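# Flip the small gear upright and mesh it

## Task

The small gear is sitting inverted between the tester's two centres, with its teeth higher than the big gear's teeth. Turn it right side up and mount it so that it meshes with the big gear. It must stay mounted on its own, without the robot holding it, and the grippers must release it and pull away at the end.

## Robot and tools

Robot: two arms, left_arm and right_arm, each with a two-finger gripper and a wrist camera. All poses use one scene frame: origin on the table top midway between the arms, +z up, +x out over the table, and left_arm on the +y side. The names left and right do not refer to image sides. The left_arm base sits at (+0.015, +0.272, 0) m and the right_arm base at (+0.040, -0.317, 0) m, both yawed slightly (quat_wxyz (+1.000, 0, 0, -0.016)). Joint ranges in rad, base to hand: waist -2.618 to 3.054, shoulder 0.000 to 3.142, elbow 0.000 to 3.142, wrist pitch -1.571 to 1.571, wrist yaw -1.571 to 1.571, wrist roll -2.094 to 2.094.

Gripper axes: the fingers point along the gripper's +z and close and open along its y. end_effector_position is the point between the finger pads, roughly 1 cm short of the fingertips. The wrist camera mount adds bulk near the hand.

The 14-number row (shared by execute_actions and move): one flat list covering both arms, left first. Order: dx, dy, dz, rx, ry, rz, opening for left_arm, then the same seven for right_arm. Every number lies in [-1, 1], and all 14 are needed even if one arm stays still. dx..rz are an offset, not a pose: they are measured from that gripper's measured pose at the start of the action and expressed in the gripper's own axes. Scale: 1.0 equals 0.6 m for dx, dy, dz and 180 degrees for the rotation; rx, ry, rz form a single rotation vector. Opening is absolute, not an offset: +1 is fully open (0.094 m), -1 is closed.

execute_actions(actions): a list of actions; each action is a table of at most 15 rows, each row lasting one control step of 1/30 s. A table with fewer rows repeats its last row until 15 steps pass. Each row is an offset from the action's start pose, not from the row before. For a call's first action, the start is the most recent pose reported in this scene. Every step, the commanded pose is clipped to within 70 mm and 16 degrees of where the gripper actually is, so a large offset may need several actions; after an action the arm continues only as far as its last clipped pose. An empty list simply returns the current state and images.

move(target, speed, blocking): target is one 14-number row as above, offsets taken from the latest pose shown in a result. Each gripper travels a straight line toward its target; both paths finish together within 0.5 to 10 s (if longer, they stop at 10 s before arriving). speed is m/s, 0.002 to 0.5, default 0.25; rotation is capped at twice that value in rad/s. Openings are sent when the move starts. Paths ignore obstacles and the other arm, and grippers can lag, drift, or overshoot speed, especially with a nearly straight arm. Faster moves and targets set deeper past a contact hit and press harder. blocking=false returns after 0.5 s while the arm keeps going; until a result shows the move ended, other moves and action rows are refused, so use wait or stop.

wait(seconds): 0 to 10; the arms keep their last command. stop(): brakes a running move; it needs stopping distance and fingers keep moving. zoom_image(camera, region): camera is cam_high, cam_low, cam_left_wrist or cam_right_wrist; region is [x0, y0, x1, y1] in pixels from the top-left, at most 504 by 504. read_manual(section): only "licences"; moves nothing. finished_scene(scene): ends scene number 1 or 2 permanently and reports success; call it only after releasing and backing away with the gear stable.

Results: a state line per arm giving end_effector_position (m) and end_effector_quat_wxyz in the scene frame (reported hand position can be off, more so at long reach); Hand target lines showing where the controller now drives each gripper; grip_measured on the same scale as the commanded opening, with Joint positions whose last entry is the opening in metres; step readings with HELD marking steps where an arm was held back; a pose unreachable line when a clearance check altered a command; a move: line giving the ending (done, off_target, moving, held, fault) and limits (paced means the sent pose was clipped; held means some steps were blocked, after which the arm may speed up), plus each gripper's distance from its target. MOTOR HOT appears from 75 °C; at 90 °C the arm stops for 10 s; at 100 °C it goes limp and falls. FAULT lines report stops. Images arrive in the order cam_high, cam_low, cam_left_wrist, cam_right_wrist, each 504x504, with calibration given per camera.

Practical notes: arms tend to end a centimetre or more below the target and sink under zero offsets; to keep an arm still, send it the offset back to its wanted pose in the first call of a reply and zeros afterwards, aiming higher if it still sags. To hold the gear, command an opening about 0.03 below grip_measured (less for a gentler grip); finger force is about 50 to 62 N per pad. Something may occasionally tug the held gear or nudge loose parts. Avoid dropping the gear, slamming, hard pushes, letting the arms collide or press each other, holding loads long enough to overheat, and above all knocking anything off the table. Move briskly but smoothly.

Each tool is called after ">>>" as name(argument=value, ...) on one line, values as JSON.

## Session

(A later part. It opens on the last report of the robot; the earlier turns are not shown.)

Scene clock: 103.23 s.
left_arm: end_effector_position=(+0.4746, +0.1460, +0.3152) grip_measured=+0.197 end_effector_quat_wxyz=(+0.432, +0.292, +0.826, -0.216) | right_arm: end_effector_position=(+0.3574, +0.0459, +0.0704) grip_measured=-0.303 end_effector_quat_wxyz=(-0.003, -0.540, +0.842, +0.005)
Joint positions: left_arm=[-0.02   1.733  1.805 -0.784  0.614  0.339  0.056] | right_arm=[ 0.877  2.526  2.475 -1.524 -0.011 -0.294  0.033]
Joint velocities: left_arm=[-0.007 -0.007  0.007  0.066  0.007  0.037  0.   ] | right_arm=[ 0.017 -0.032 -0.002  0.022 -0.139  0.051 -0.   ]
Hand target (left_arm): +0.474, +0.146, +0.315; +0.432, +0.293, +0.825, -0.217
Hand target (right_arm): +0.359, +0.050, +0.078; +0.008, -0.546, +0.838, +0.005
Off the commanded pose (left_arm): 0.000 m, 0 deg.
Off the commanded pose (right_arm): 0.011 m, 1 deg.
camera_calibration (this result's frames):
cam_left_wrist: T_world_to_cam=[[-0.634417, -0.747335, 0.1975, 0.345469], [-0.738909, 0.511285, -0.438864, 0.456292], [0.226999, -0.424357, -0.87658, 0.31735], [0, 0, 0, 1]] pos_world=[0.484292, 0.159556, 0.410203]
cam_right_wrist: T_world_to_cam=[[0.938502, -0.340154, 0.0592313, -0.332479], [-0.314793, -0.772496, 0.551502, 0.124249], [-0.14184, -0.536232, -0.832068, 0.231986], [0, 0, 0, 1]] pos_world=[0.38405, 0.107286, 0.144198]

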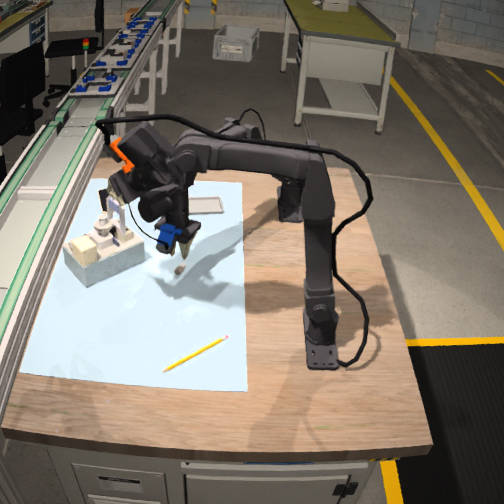

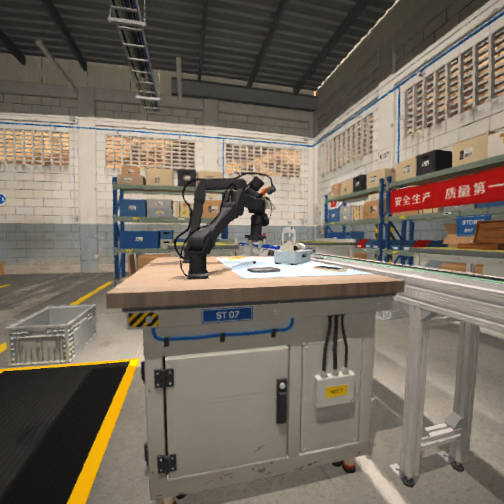

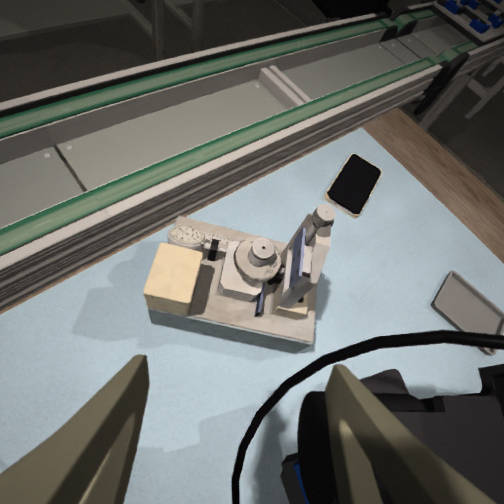

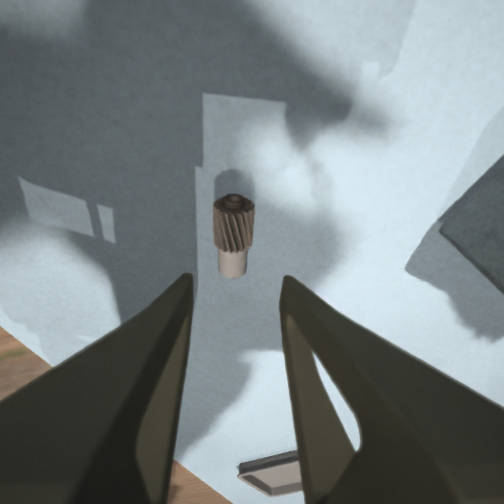

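>>> move(target=[0,0,0,0,0,0,0.2, 0,0,0.075,0,0,0,-0.3], speed=0.06)

Scene clock: 104.50 s.
left_arm: end_effector_position=(+0.4748, +0.1463, +0.3150) grip_measured=+0.197 end_effector_quat_wxyz=(+0.432, +0.292, +0.826, -0.215) | right_arm: end_effector_position=(+0.3548, +0.0426, +0.0234) grip_measured=-0.303 end_effector_quat_wxyz=(-0.016, -0.540, +0.842, +0.001)
Joint positions: left_arm=[-0.02   1.733  1.805 -0.784  0.612  0.339  0.056] | right_arm=[ 0.877  2.512  2.263 -1.351 -0.01  -0.294  0.033]
Joint velocities: left_arm=[-0.017  0.007 -0.002 -0.037  0.037 -0.037  0.   ] | right_arm=[ 0.002 -0.022 -0.007  0.037  0.007  0.037 -0.   ]
Hand target (left_arm): +0.475, +0.146, +0.315; +0.432, +0.292, +0.826, -0.216
Hand target (right_arm): +0.357, +0.046, +0.026; -0.003, -0.540, +0.842, +0.005
Off the commanded pose (left_arm): 0.000 m, 0 deg.
Off the commanded pose (right_arm): 0.005 m, 2 deg.
move: done
camera_calibration (this result's frames):
cam_left_wrist: T_world_to_cam=[[-0.633138, -0.748726, 0.196331, 0.34583], [-0.739759, 0.51066, -0.438159, 0.456476], [0.227803, -0.422652, -0.877195, 0.316871], [0, 0, 0, 1]] pos_world=[0.484456, 0.159754, 0.41007]
cam_right_wrist: T_world_to_cam=[[0.939433, -0.338998, 0.0504623, -0.328532], [-0.305311, -0.760837, 0.572636, 0.142461], [-0.155729, -0.55336, -0.818255, 0.19613], [0, 0, 0, 1]] pos_world=[0.382671, 0.105548, 0.0954842]

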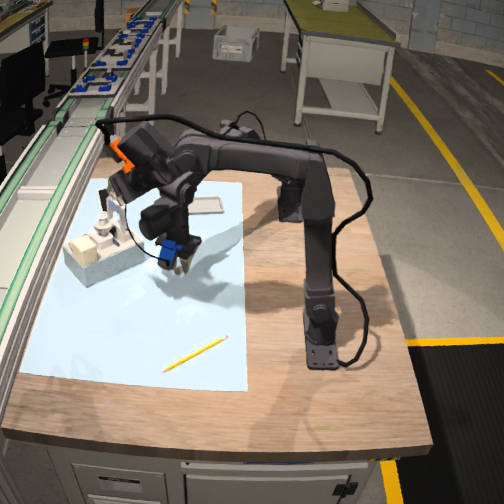

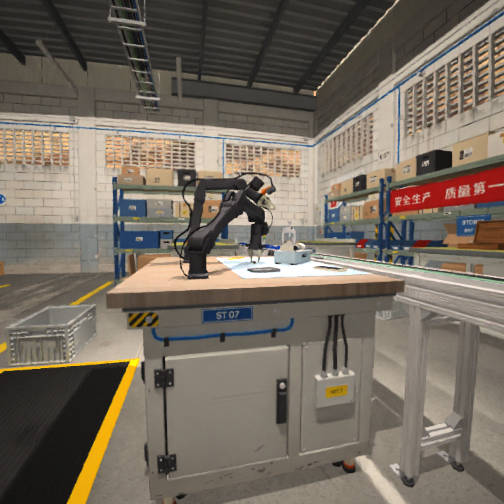

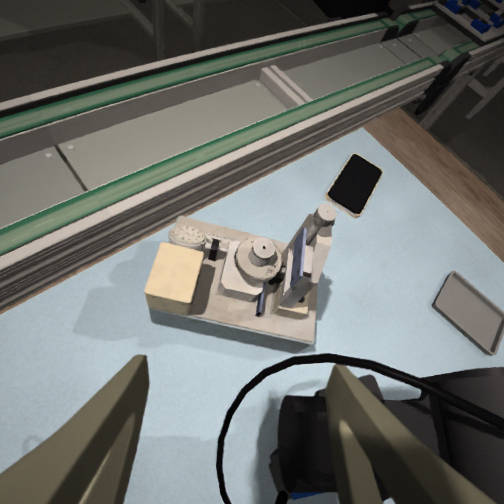

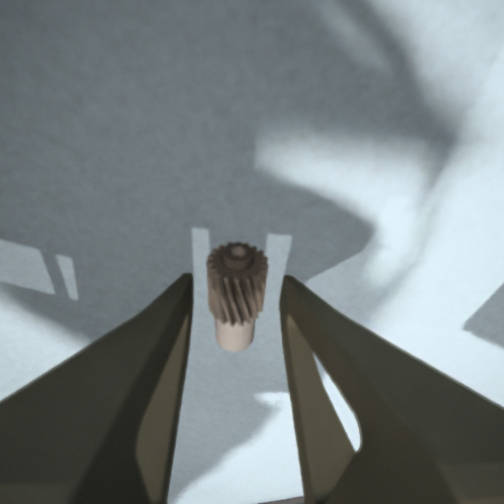

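>>> move(target=[0,0,0,0,0,0,0.2, -0.008,0,0,0,0,0,-0.3], speed=0.04)

>>> move(target=[0,0,0,0,0,0,0.2, 0,0,-0.004,0,0,0,-0.68], speed=0.04)

>>> move(target=[0,0,0,0,0,0,0.2, 0.1,0,-0.05,0,0,-0.4,-0.68], speed=0.3)

Scene clock: 105.37 s.
left_arm: end_effector_position=(+0.4749, +0.1466, +0.3149) grip_measured=+0.197 end_effector_quat_wxyz=(+0.432, +0.292, +0.826, -0.214) | right_arm: end_effector_position=(+0.3547, +0.0426, +0.0234) grip_measured=-0.303 end_effector_quat_wxyz=(-0.020, -0.540, +0.842, -0.001)
Joint positions: left_arm=[-0.02   1.733  1.805 -0.784  0.61   0.339  0.056] | right_arm=[ 0.877  2.526  2.287 -1.371 -0.01  -0.294  0.033]
Joint velocities: left_arm=[-0.002 -0.007  0.007 -0.037 -0.022 -0.007  0.001] | right_arm=[-0.007 -0.002  0.022  0.007 -0.007  0.022  0.   ]
Hand target (left_arm): +0.475, +0.146, +0.315; +0.432, +0.292, +0.826, -0.215
Hand target (right_arm): +0.357, +0.047, +0.023; -0.015, -0.540, +0.842, +0.001
Off the commanded pose (left_arm): 0.000 m, 0 deg.
Off the commanded pose (right_arm): 0.005 m, 1 deg.
move: done
camera_calibration (this result's frames):
cam_left_wrist: T_world_to_cam=[[-0.632069, -0.749883, 0.195355, 0.346129], [-0.740466, 0.510138, -0.437572, 0.45663], [0.22847, -0.42123, -0.877705, 0.316472], [0, 0, 0, 1]] pos_world=[0.484593, 0.15992, 0.40996]
cam_right_wrist: T_world_to_cam=[[0.939717, -0.338677, 0.0472238, -0.328528], [-0.301961, -0.757053, 0.579388, 0.140863], [-0.160475, -0.558721, -0.813683, 0.197878], [0, 0, 0, 1]] pos_world=[0.383013, 0.105934, 0.0949097]

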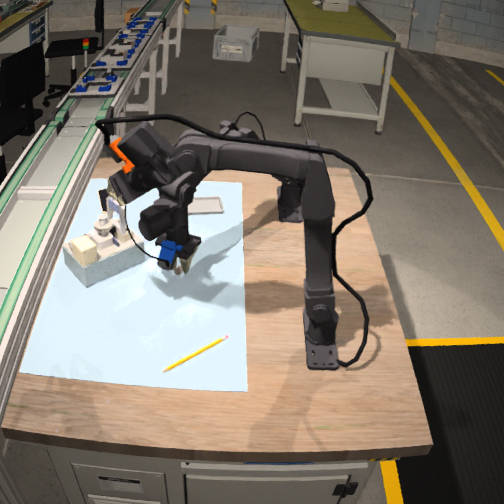

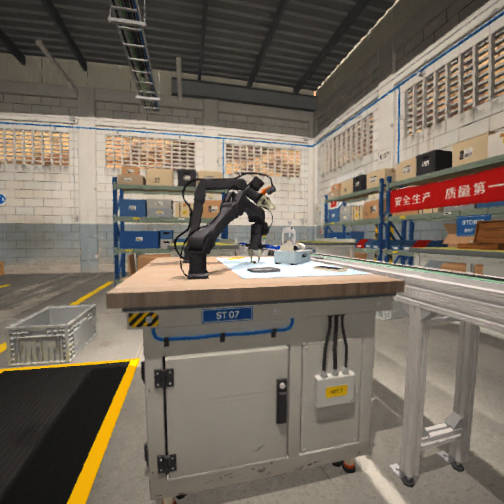

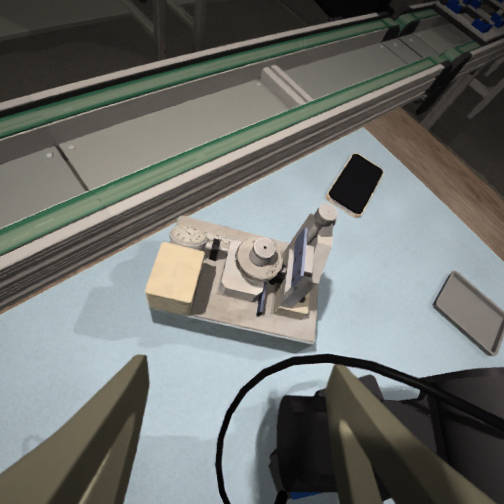

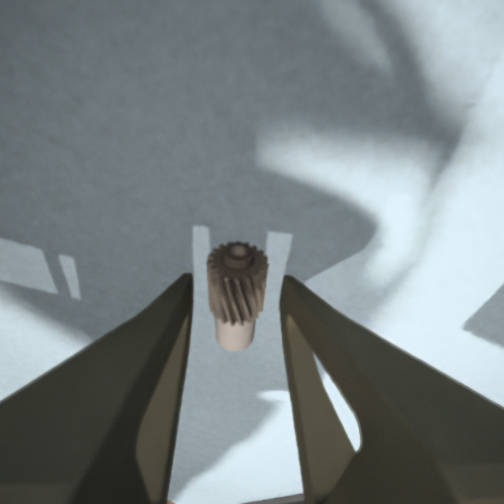

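Scene clock: 106.07 s.
left_arm: end_effector_position=(+0.4751, +0.1469, +0.3147) grip_measured=+0.197 end_effector_quat_wxyz=(+0.432, +0.291, +0.827, -0.213) | right_arm: end_effector_position=(+0.3551, +0.0422, +0.0234) grip_measured=-0.637 end_effector_quat_wxyz=(-0.019, -0.540, +0.842, -0.002)
Joint positions: left_arm=[-0.02   1.733  1.805 -0.784  0.608  0.339  0.056] | right_arm=[ 0.877  2.526  2.287 -1.371 -0.006 -0.294  0.017]
Joint velocities: left_arm=[-0.027 -0.007 -0.012  0.066 -0.037 -0.022 -0.   ] | right_arm=[-0.022 -0.007 -0.007 -0.022  0.022  0.007 -0.   ]
Hand target (left_arm): +0.475, +0.147, +0.315; +0.432, +0.292, +0.826, -0.214
Hand target (right_arm): +0.355, +0.043, +0.026; -0.020, -0.540, +0.842, -0.001
Off the commanded pose (left_arm): 0.000 m, 0 deg.
Off the commanded pose (right_arm): 0.002 m, 0 deg.
move: done
camera_calibration (this result's frames):
cam_left_wrist: T_world_to_cam=[[-0.630785, -0.751267, 0.194183, 0.346488], [-0.741314, 0.509509, -0.436869, 0.456816], [0.229268, -0.419521, -0.878316, 0.315992], [0, 0, 0, 1]] pos_world=[0.484756, 0.160119, 0.409828]
cam_right_wrist: T_world_to_cam=[[0.939636, -0.338441, 0.0504075, -0.329152], [-0.303349, -0.755775, 0.580331, 0.141115], [-0.158311, -0.560591, -0.812819, 0.197011], [0, 0, 0, 1]] pos_world=[0.383279, 0.105695, 0.094833]

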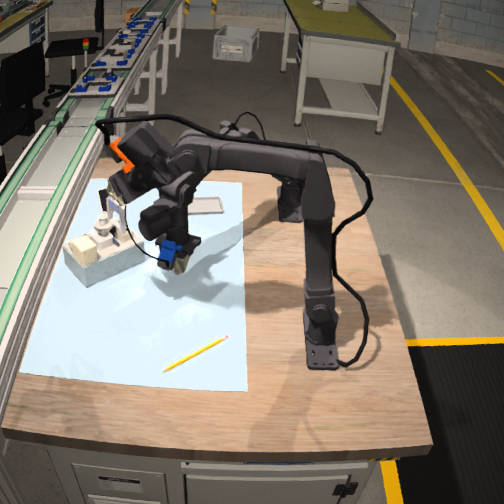

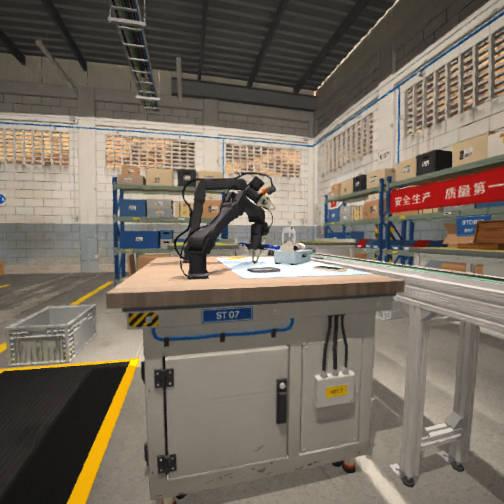

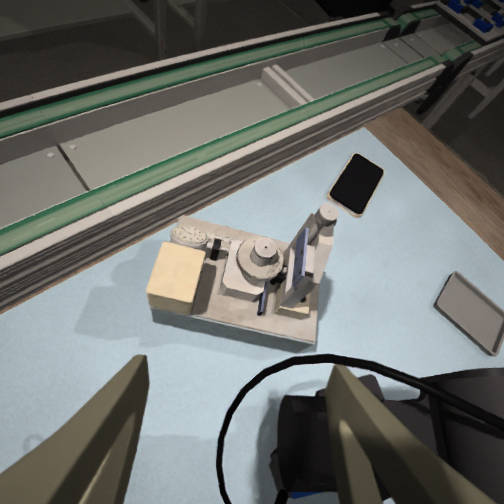

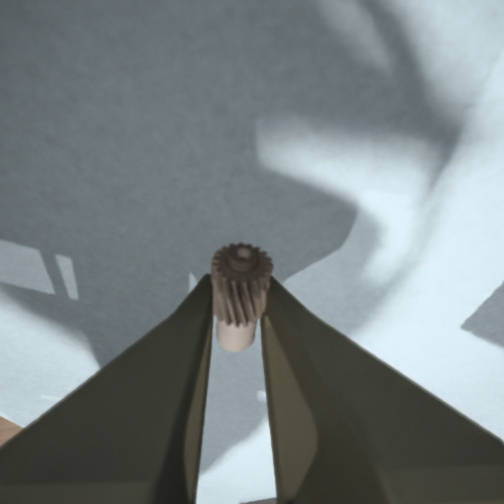

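Scene clock: 108.77 s.
left_arm: end_effector_position=(+0.4753, +0.1472, +0.3146) grip_measured=+0.197 end_effector_quat_wxyz=(+0.432, +0.291, +0.827, -0.212) | right_arm: end_effector_position=(+0.3284, -0.0082, +0.0463) grip_measured=-0.637 end_effector_quat_wxyz=(+0.029, +0.931, -0.364, -0.013)
Joint positions: left_arm=[-0.02   1.733  1.805 -0.784  0.606  0.339  0.056] | right_arm=[ 0.847  2.26   1.907 -1.282 -0.002 -1.58   0.017]
Joint velocities: left_arm=[-0.007  0.002  0.012  0.007 -0.022 -0.007 -0.001] | right_arm=[-0.017  0.007 -0.002 -0.037 -0.007 -0.037 -0.001]
Hand target (left_arm): +0.475, +0.147, +0.315; +0.432, +0.291, +0.827, -0.213
Hand target (right_arm): +0.332, -0.012, +0.056; +0.018, +0.931, -0.364, -0.009
Off the commanded pose (left_arm): 0.000 m, 0 deg.
Off the commanded pose (right_arm): 0.010 m, 1 deg.
move: done
camera_calibration (this result's frames):
cam_left_wrist: T_world_to_cam=[[-0.629714, -0.752418, 0.193204, 0.346786], [-0.742019, 0.508982, -0.436284, 0.456971], [0.229931, -0.418095, -0.878822, 0.315592], [0, 0, 0, 1]] pos_world=[0.484892, 0.160285, 0.409718]
cam_right_wrist: T_world_to_cam=[[0.615757, 0.787897, 0.00788436, -0.204638], [0.657075, -0.518988, 0.546721, -0.230196], [0.434852, -0.331467, -0.837277, -0.00863546], [0, 0, 0, 1]] pos_world=[0.281018, 0.0389029, 0.120236]

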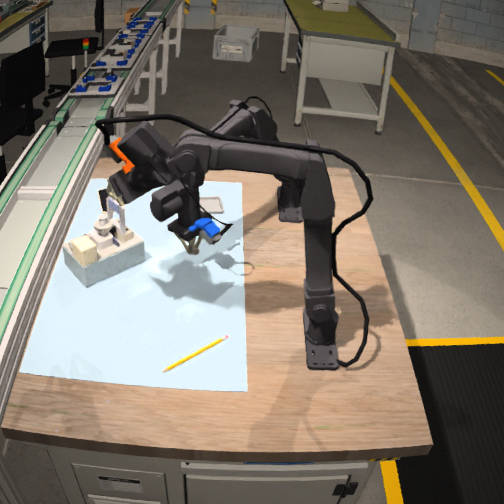

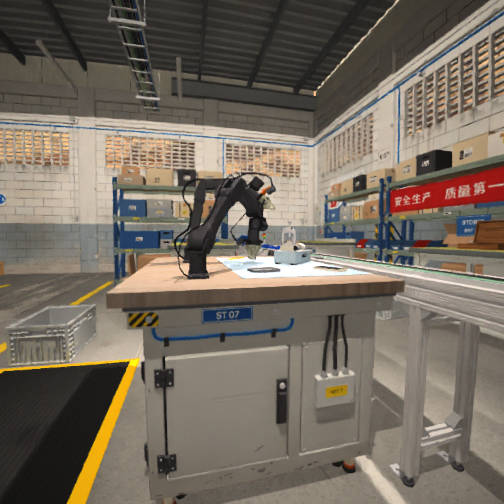

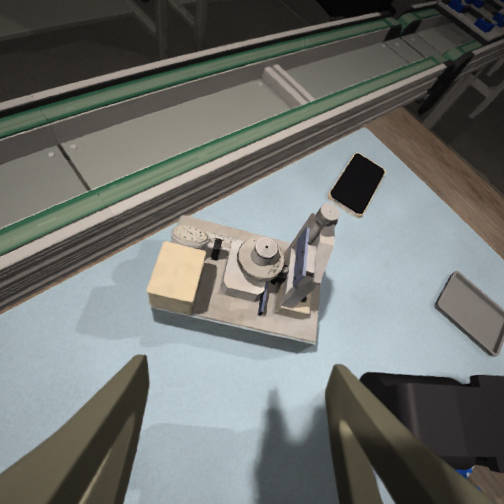

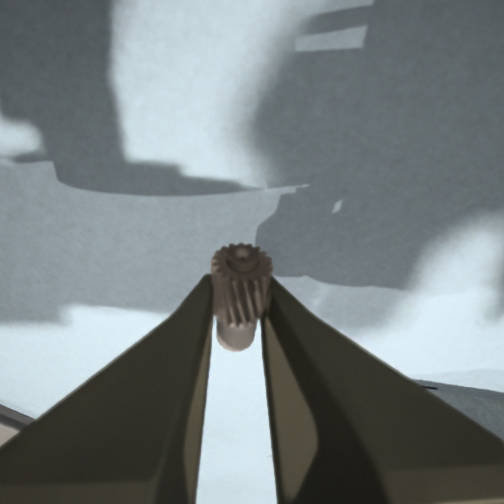

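>>> move(target=[0,0,0,0,0,0,0.2, 0,0,0.034,0.025,0,0,-0.68], speed=0.04)

Scene clock: 110.30 s.
left_arm: end_effector_position=(+0.4755, +0.1475, +0.3145) grip_measured=+0.197 end_effector_quat_wxyz=(+0.432, +0.291, +0.828, -0.211) | right_arm: end_effector_position=(+0.3247, -0.0121, +0.0211) grip_measured=-0.637 end_effector_quat_wxyz=(+0.009, +0.932, -0.363, -0.005)
Joint positions: left_arm=[-0.02   1.733  1.805 -0.784  0.604  0.339  0.056] | right_arm=[ 0.847  2.21   1.726 -1.106 -0.002 -1.583  0.017]
Joint velocities: left_arm=[ 0.002  0.012  0.002 -0.037  0.051 -0.007 -0.   ] | right_arm=[-0.007 -0.012 -0.002 -0.007  0.022  0.007 -0.001]
Hand target (left_arm): +0.475, +0.147, +0.315; +0.432, +0.291, +0.827, -0.212
Hand target (right_arm): +0.327, -0.009, +0.026; -0.007, +0.931, -0.364, +0.001
Off the commanded pose (left_arm): 0.000 m, 0 deg.
Off the commanded pose (right_arm): 0.006 m, 2 deg.
move: done
camera_calibration (this result's frames):
cam_left_wrist: T_world_to_cam=[[-0.628425, -0.753795, 0.192028, 0.347142], [-0.742865, 0.508349, -0.435583, 0.457157], [0.230723, -0.416382, -0.879427, 0.315111], [0, 0, 0, 1]] pos_world=[0.485055, 0.160486, 0.409587]
cam_right_wrist: T_world_to_cam=[[0.612475, 0.788831, 0.0511821, -0.198901], [0.642406, -0.534425, 0.549276, -0.211547], [0.460639, -0.303538, -0.834072, -0.0374742], [0, 0, 0, 1]] pos_world=[0.274983, 0.0324684, 0.0951219]

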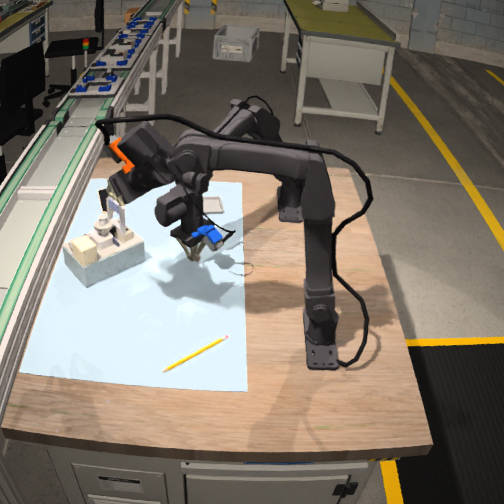

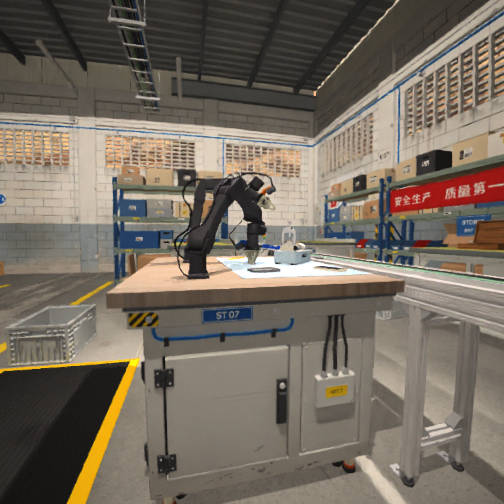

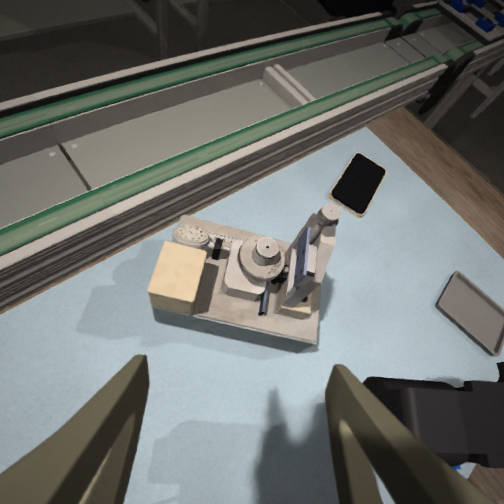

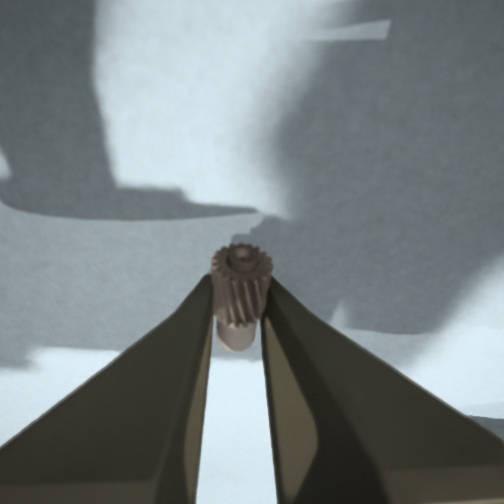

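>>> move(target=[0,0,0,0,0,0,0.2, 0,0,0,0,0,0,-0.3], speed=0.04)

>>> move(target=[0,0,0,0,0,0,0.2, 0,0,-0.07,0,0,0,-0.3], speed=0.1)

>>> move(target=[0,0,0,0,0,0,0.2, 0.02,0,-0.015,0,0,0.5,-0.3], speed=0.4)

>>> move(target=[0,0,0,0,0,0,0.2, 0,0,-0.015,0,0,0.5,-0.3], speed=0.4)

Scene clock: 111.30 s.
left_arm: end_effector_position=(+0.4757, +0.1478, +0.3143) grip_measured=+0.197 end_effector_quat_wxyz=(+0.432, +0.290, +0.828, -0.210) | right_arm: end_effector_position=(+0.3216, -0.0154, +0.0213) grip_measured=-0.303 end_effector_quat_wxyz=(+0.017, +0.932, -0.363, -0.008)
Joint positions: left_arm=[-0.02   1.733  1.805 -0.784  0.602  0.339  0.056] | right_arm=[ 0.847  2.21   1.725 -1.124 -0.002 -1.583  0.033]
Joint velocities: left_arm=[ 0.002 -0.012  0.012  0.037  0.007 -0.007 -0.   ] | right_arm=[-0.037  0.012 -0.007  0.022  0.007 -0.037  0.   ]
Hand target (left_arm): +0.475, +0.148, +0.314; +0.432, +0.291, +0.827, -0.211
Hand target (right_arm): +0.325, -0.012, +0.021; +0.009, +0.932, -0.363, -0.005
Off the commanded pose (left_arm): 0.000 m, 0 deg.
Off the commanded pose (right_arm): 0.005 m, 1 deg.
move: done
camera_calibration (this result's frames):
cam_left_wrist: T_world_to_cam=[[-0.627349, -0.75494, 0.191047, 0.347438], [-0.743569, 0.507819, -0.435, 0.457313], [0.231382, -0.414953, -0.87993, 0.31471], [0, 0, 0, 1]] pos_world=[0.485191, 0.160653, 0.409477]
cam_right_wrist: T_world_to_cam=[[0.612994, 0.789384, 0.0333483, -0.194178], [0.649145, -0.527255, 0.548283, -0.213458], [0.450388, -0.314446, -0.835628, -0.0337258], [0, 0, 0, 1]] pos_world=[0.272785, 0.0301294, 0.0953287]

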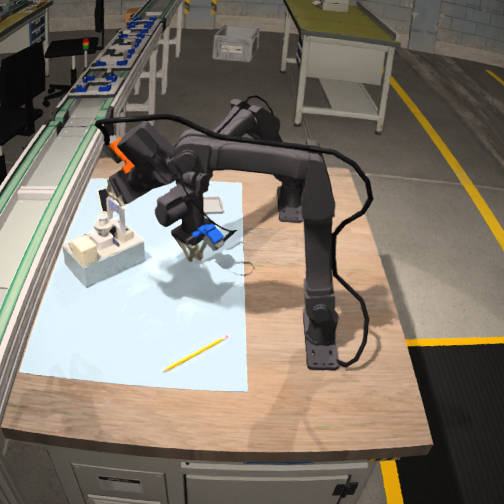

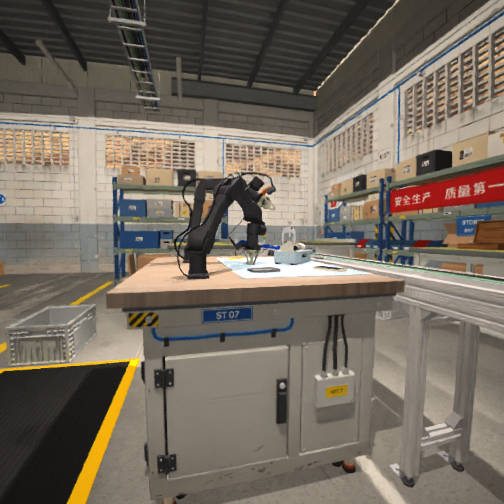

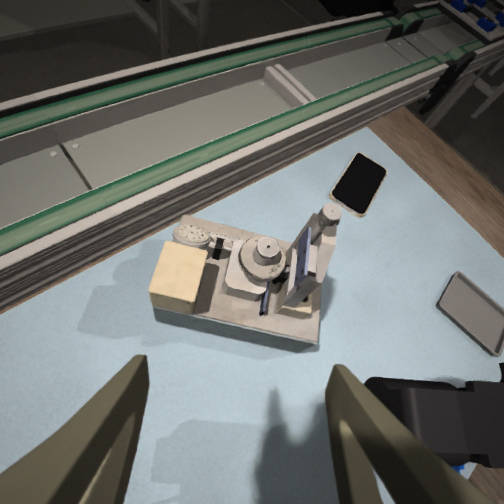

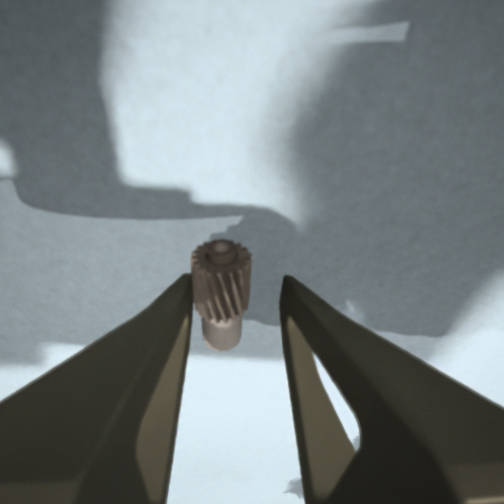

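Scene clock: 112.30 s.
left_arm: end_effector_position=(+0.4758, +0.1481, +0.3142) grip_measured=+0.197 end_effector_quat_wxyz=(+0.432, +0.290, +0.828, -0.209) | right_arm: end_effector_position=(+0.3184, -0.0188, +0.0463) grip_measured=-0.303 end_effector_quat_wxyz=(+0.035, +0.931, -0.363, -0.015)
Joint positions: left_arm=[-0.02   1.733  1.805 -0.784  0.599  0.339  0.056] | right_arm=[ 0.847  2.21   1.824 -1.261 -0.002 -1.583  0.033]
Joint velocities: left_arm=[-0.002  0.002 -0.007 -0.051 -0.007  0.007 -0.001] | right_arm=[-0.007 -0.002  0.027  0.037 -0.007  0.007  0.   ]
Hand target (left_arm): +0.476, +0.148, +0.314; +0.432, +0.290, +0.828, -0.210
Hand target (right_arm): +0.323, -0.015, +0.063; +0.017, +0.932, -0.363, -0.008
Off the commanded pose (left_arm): 0.000 m, 0 deg.
Off the commanded pose (right_arm): 0.018 m, 2 deg.
move: off_target (right_arm)
camera_calibration (this result's frames):
cam_left_wrist: T_world_to_cam=[[-0.626056, -0.75631, 0.189867, 0.347792], [-0.744413, 0.50718, -0.434301, 0.457501], [0.232169, -0.413236, -0.88053, 0.314228], [0, 0, 0, 1]] pos_world=[0.485353, 0.160854, 0.409346]
cam_right_wrist: T_world_to_cam=[[0.61337, 0.789784, -0.00424464, -0.188851], [0.663292, -0.512201, 0.545613, -0.230978], [0.428742, -0.337478, -0.838026, -0.00591979], [0, 0, 0, 1]] pos_world=[0.271579, 0.0288466, 0.120262]

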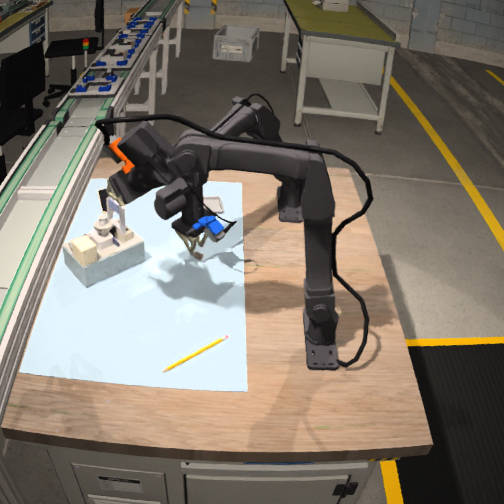

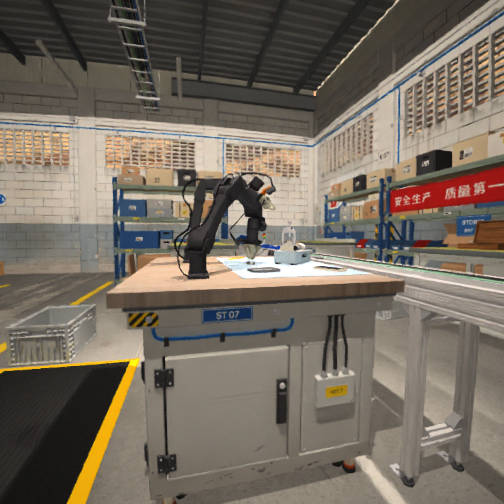

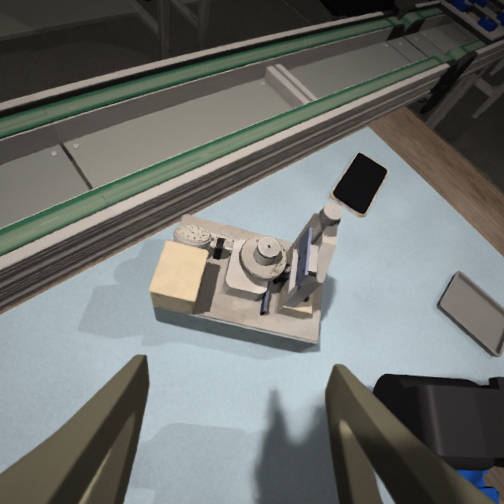

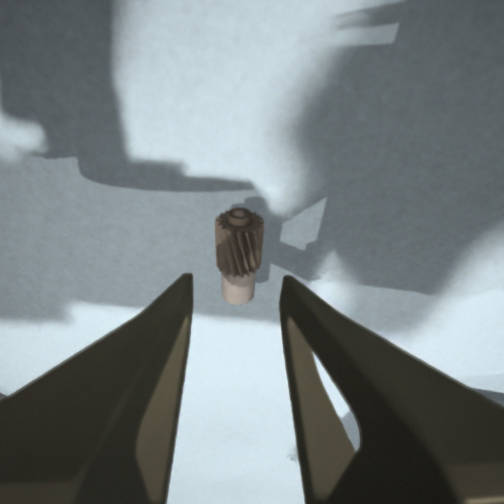

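Scene clock: 114.93 s.
left_arm: end_effector_position=(+0.4760, +0.1484, +0.3141) grip_measured=+0.197 end_effector_quat_wxyz=(+0.432, +0.290, +0.829, -0.208) | right_arm: end_effector_position=(+0.3197, -0.0279, +0.0468) grip_measured=-0.303 end_effector_quat_wxyz=(-0.046, -0.412, +0.910, -0.017)
Joint positions: left_arm=[-0.02   1.733  1.805 -0.784  0.598  0.339  0.056] | right_arm=[ 0.83   2.21   1.824 -1.284 -0.002 -0.052  0.033]
Joint velocities: left_arm=[ 0.012 -0.002 -0.012 -0.037 -0.066  0.022 -0.   ] | right_arm=[-0.002  0.002 -0.022 -0.051  0.066 -0.125 -0.001]
Hand target (left_arm): +0.476, +0.148, +0.314; +0.432, +0.290, +0.828, -0.209
Hand target (right_arm): +0.328, -0.027, +0.055; -0.035, -0.402, +0.915, -0.014
Off the commanded pose (left_arm): 0.000 m, 0 deg.
Off the commanded pose (right_arm): 0.012 m, 2 deg.
move: off_target (right_arm)
camera_calibration (this result's frames):
cam_left_wrist: T_world_to_cam=[[-0.624977, -0.757448, 0.188883, 0.348087], [-0.745116, 0.506646, -0.433719, 0.457658], [0.232823, -0.411803, -0.881029, 0.313826], [0, 0, 0, 1]] pos_world=[0.485488, 0.161022, 0.409237]
cam_right_wrist: T_world_to_cam=[[0.805904, -0.589494, 0.0549114, -0.285229], [-0.485619, -0.60513, 0.630866, 0.123945], [-0.338663, -0.535084, -0.773946, 0.227701], [0, 0, 0, 1]] pos_world=[0.367171, 0.0287013, 0.113698]

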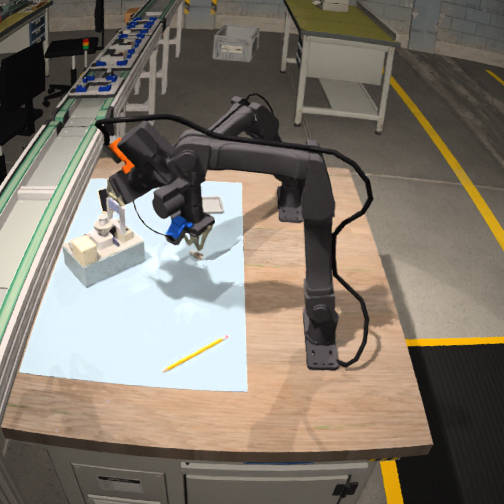

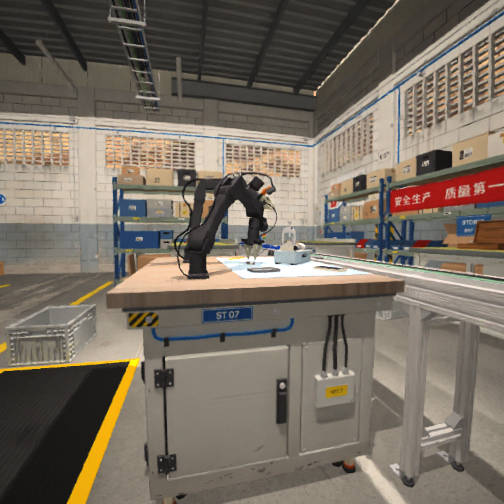

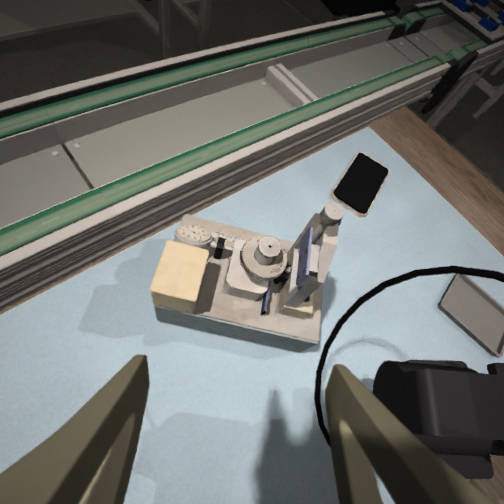

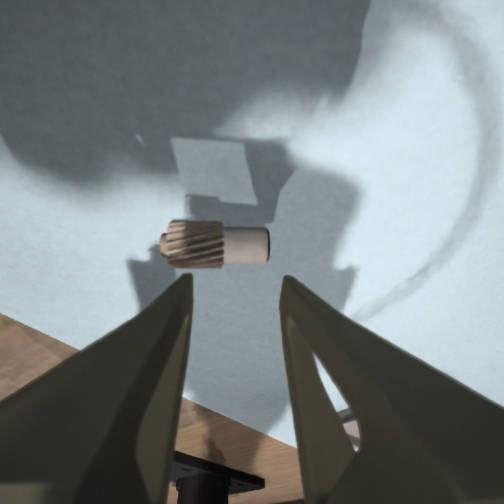

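Scene clock: 117.57 s.
left_arm: end_effector_position=(+0.4762, +0.1487, +0.3139) grip_measured=+0.197 end_effector_quat_wxyz=(+0.432, +0.289, +0.829, -0.207) | right_arm: end_effector_position=(+0.3164, -0.0312, +0.0473) grip_measured=-0.303 end_effector_quat_wxyz=(-0.025, +0.346, +0.937, -0.053)
Joint positions: left_arm=[-0.02   1.733  1.805 -0.784  0.595  0.339  0.056] | right_arm=[ 0.83   2.21   1.824 -1.303 -0.002  1.505  0.033]
Joint velocities: left_arm=[ 0.002  0.002  0.012  0.007  0.022 -0.007 -0.001] | right_arm=[ 0.012 -0.002 -0.012  0.007  0.081 -0.007 -0.   ]
Hand target (left_arm): +0.476, +0.148, +0.314; +0.432, +0.290, +0.829, -0.208
Hand target (right_arm): +0.320, -0.027, +0.056; -0.021, +0.352, +0.935, -0.044
Off the commanded pose (left_arm): 0.000 m, 0 deg.
Off the commanded pose (right_arm): 0.010 m, 1 deg.
move: done
camera_calibration (this result's frames):
cam_left_wrist: T_world_to_cam=[[-0.623679, -0.75881, 0.187699, 0.348439], [-0.745958, 0.506003, -0.433021, 0.457847], [0.233605, -0.410082, -0.881624, 0.313343], [0, 0, 0, 1]] pos_world=[0.48565, 0.161224, 0.409107]
cam_right_wrist: T_world_to_cam=[[-0.572509, -0.798721, 0.185143, 0.13897], [-0.606414, 0.564479, 0.560022, 0.198111], [-0.551811, 0.208344, -0.807526, 0.317458], [0, 0, 0, 1]] pos_world=[0.374876, -0.0669721, 0.119679]

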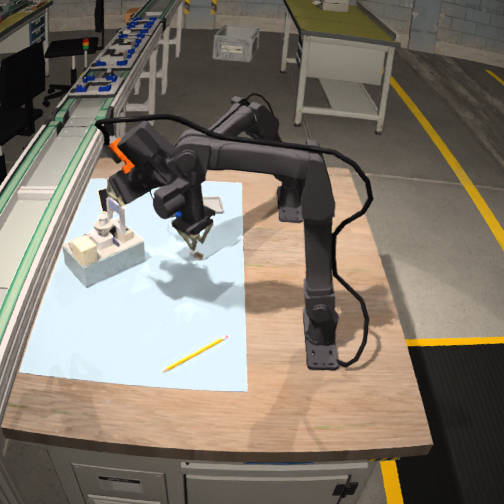

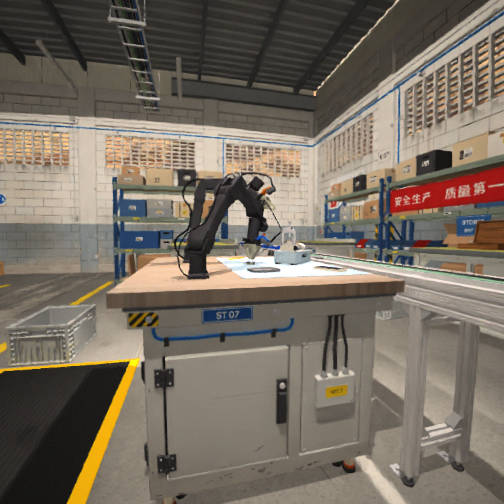

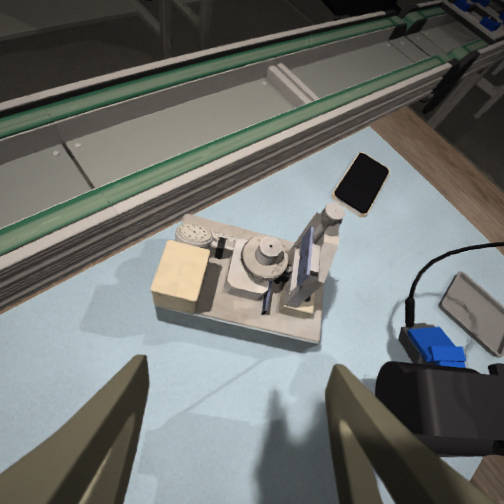

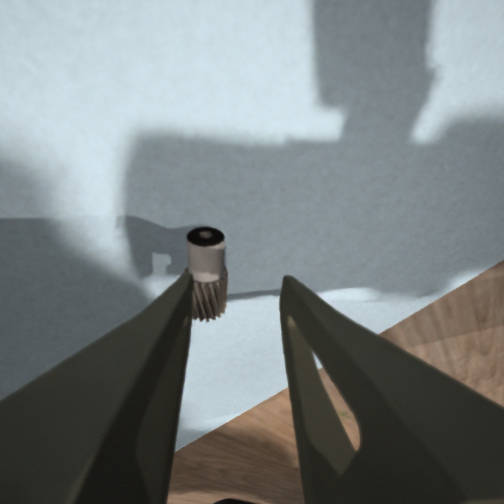

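>>> move(target=[0,0,0,0,0,0,0.2, 0,0.02,-0.01,-0.047,0,0,-0.3], speed=0.1)

Scene clock: 119.17 s.
left_arm: end_effector_position=(+0.4764, +0.1490, +0.3138) grip_measured=+0.197 end_effector_quat_wxyz=(+0.432, +0.289, +0.829, -0.206) | right_arm: end_effector_position=(+0.3246, -0.0211, +0.0448) grip_measured=-0.303 end_effector_quat_wxyz=(-0.003, +0.347, +0.938, +0.005)
Joint positions: left_arm=[-0.02   1.733  1.805 -0.784  0.593  0.339  0.056] | right_arm=[ 0.83   2.136  1.703 -1.13  -0.009  1.508  0.033]
Joint velocities: left_arm=[ 0.017 -0.002  0.017 -0.007 -0.007  0.037 -0.002] | right_arm=[ 0.017  0.002 -0.012 -0.007 -0.037  0.007 -0.001]
Hand target (left_arm): +0.476, +0.149, +0.314; +0.432, +0.289, +0.829, -0.207
Hand target (right_arm): +0.325, -0.022, +0.052; +0.000, +0.347, +0.938, +0.016
Off the commanded pose (left_arm): 0.000 m, 0 deg.
Off the commanded pose (right_arm): 0.007 m, 1 deg.
move: done
camera_calibration (this result's frames):
cam_left_wrist: T_world_to_cam=[[-0.622596, -0.759943, 0.186712, 0.348731], [-0.746659, 0.505465, -0.432441, 0.458005], [0.234254, -0.408646, -0.882119, 0.312941], [0, 0, 0, 1]] pos_world=[0.485785, 0.161392, 0.408999]
cam_right_wrist: T_world_to_cam=[[-0.585142, -0.808599, 0.0614485, 0.161599], [-0.650985, 0.513565, 0.55899, 0.212189], [-0.483556, 0.287086, -0.826895, 0.298185], [0, 0, 0, 1]] pos_world=[0.37688, -0.0639083, 0.118026]

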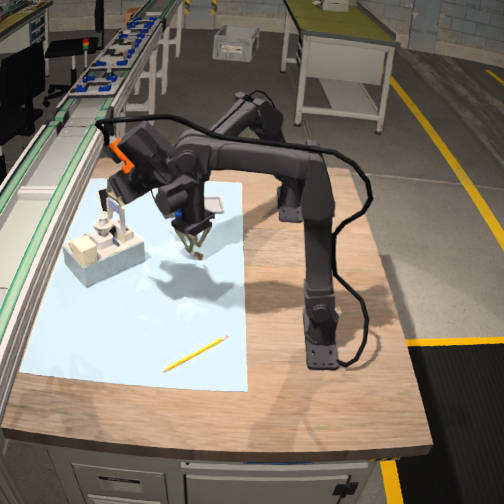

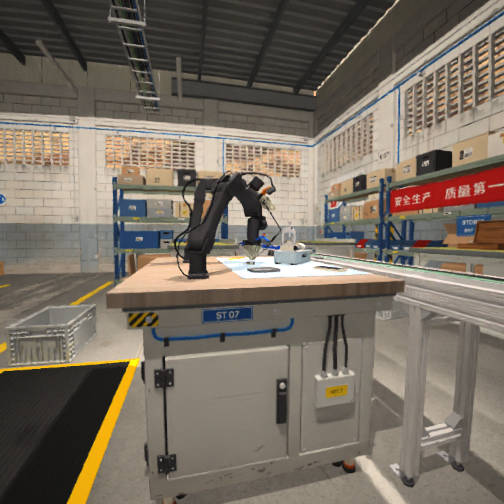

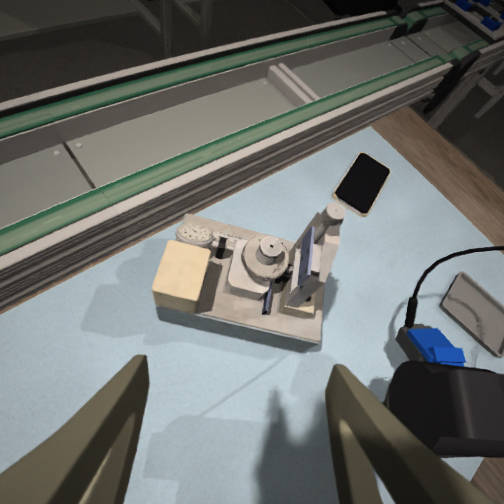

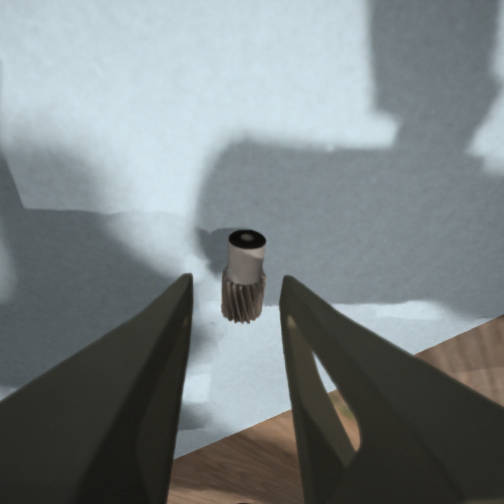

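>>> move(target=[0,0,0,0,0,0,0.2, 0.017,0.004,0.028,-0.008,0,0,-0.3], speed=0.04)

Scene clock: 120.93 s.
left_arm: end_effector_position=(+0.4765, +0.1493, +0.3137) grip_measured=+0.197 end_effector_quat_wxyz=(+0.432, +0.289, +0.830, -0.206) | right_arm: end_effector_position=(+0.3225, -0.0141, +0.0307) grip_measured=-0.303 end_effector_quat_wxyz=(+0.002, +0.347, +0.938, +0.018)
Joint positions: left_arm=[-0.02   1.733  1.805 -0.784  0.591  0.339  0.056] | right_arm=[ 0.845  2.136  1.645 -1.044 -0.01   1.524  0.033]
Joint velocities: left_arm=[-0.002  0.012 -0.012  0.037 -0.007 -0.007  0.001] | right_arm=[ 0.002  0.002  0.002 -0.081 -0.007 -0.081 -0.   ]
Hand target (left_arm): +0.476, +0.149, +0.314; +0.432, +0.289, +0.829, -0.207
Hand target (right_arm): +0.318, -0.012, +0.028; +0.001, +0.347, +0.938, +0.017
Off the commanded pose (left_arm): 0.000 m, 0 deg.
Off the commanded pose (right_arm): 0.005 m, 0 deg.
move: done
camera_calibration (this result's frames):
cam_left_wrist: T_world_to_cam=[[-0.621511, -0.761072, 0.185723, 0.349023], [-0.747359, 0.504926, -0.431861, 0.458164], [0.234901, -0.407208, -0.882611, 0.312537], [0, 0, 0, 1]] pos_world=[0.485919, 0.161561, 0.408891]
cam_right_wrist: T_world_to_cam=[[-0.586323, -0.80935, 0.0343252, 0.16807], [-0.661063, 0.502529, 0.55719, 0.218268], [-0.468211, 0.304002, -0.829675, 0.278853], [0, 0, 0, 1]] pos_world=[0.373395, -0.0584304, 0.103972]

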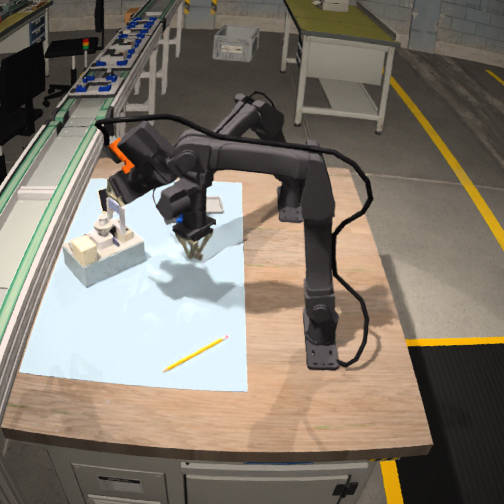

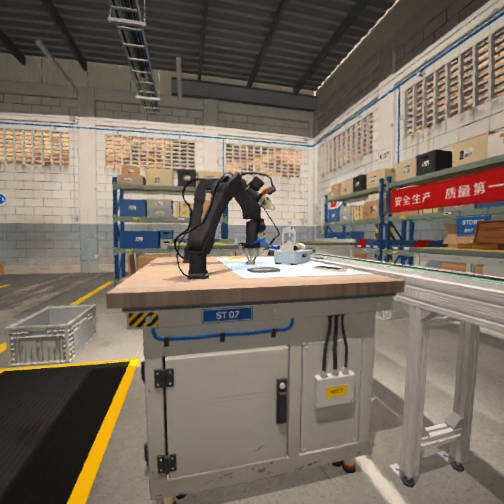

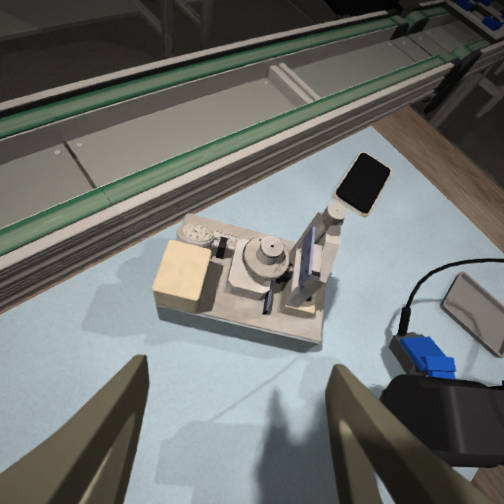

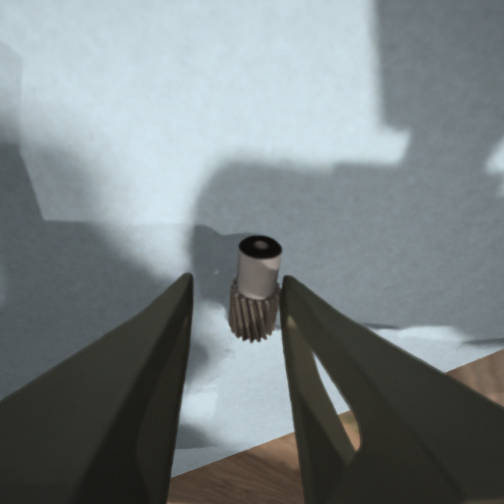

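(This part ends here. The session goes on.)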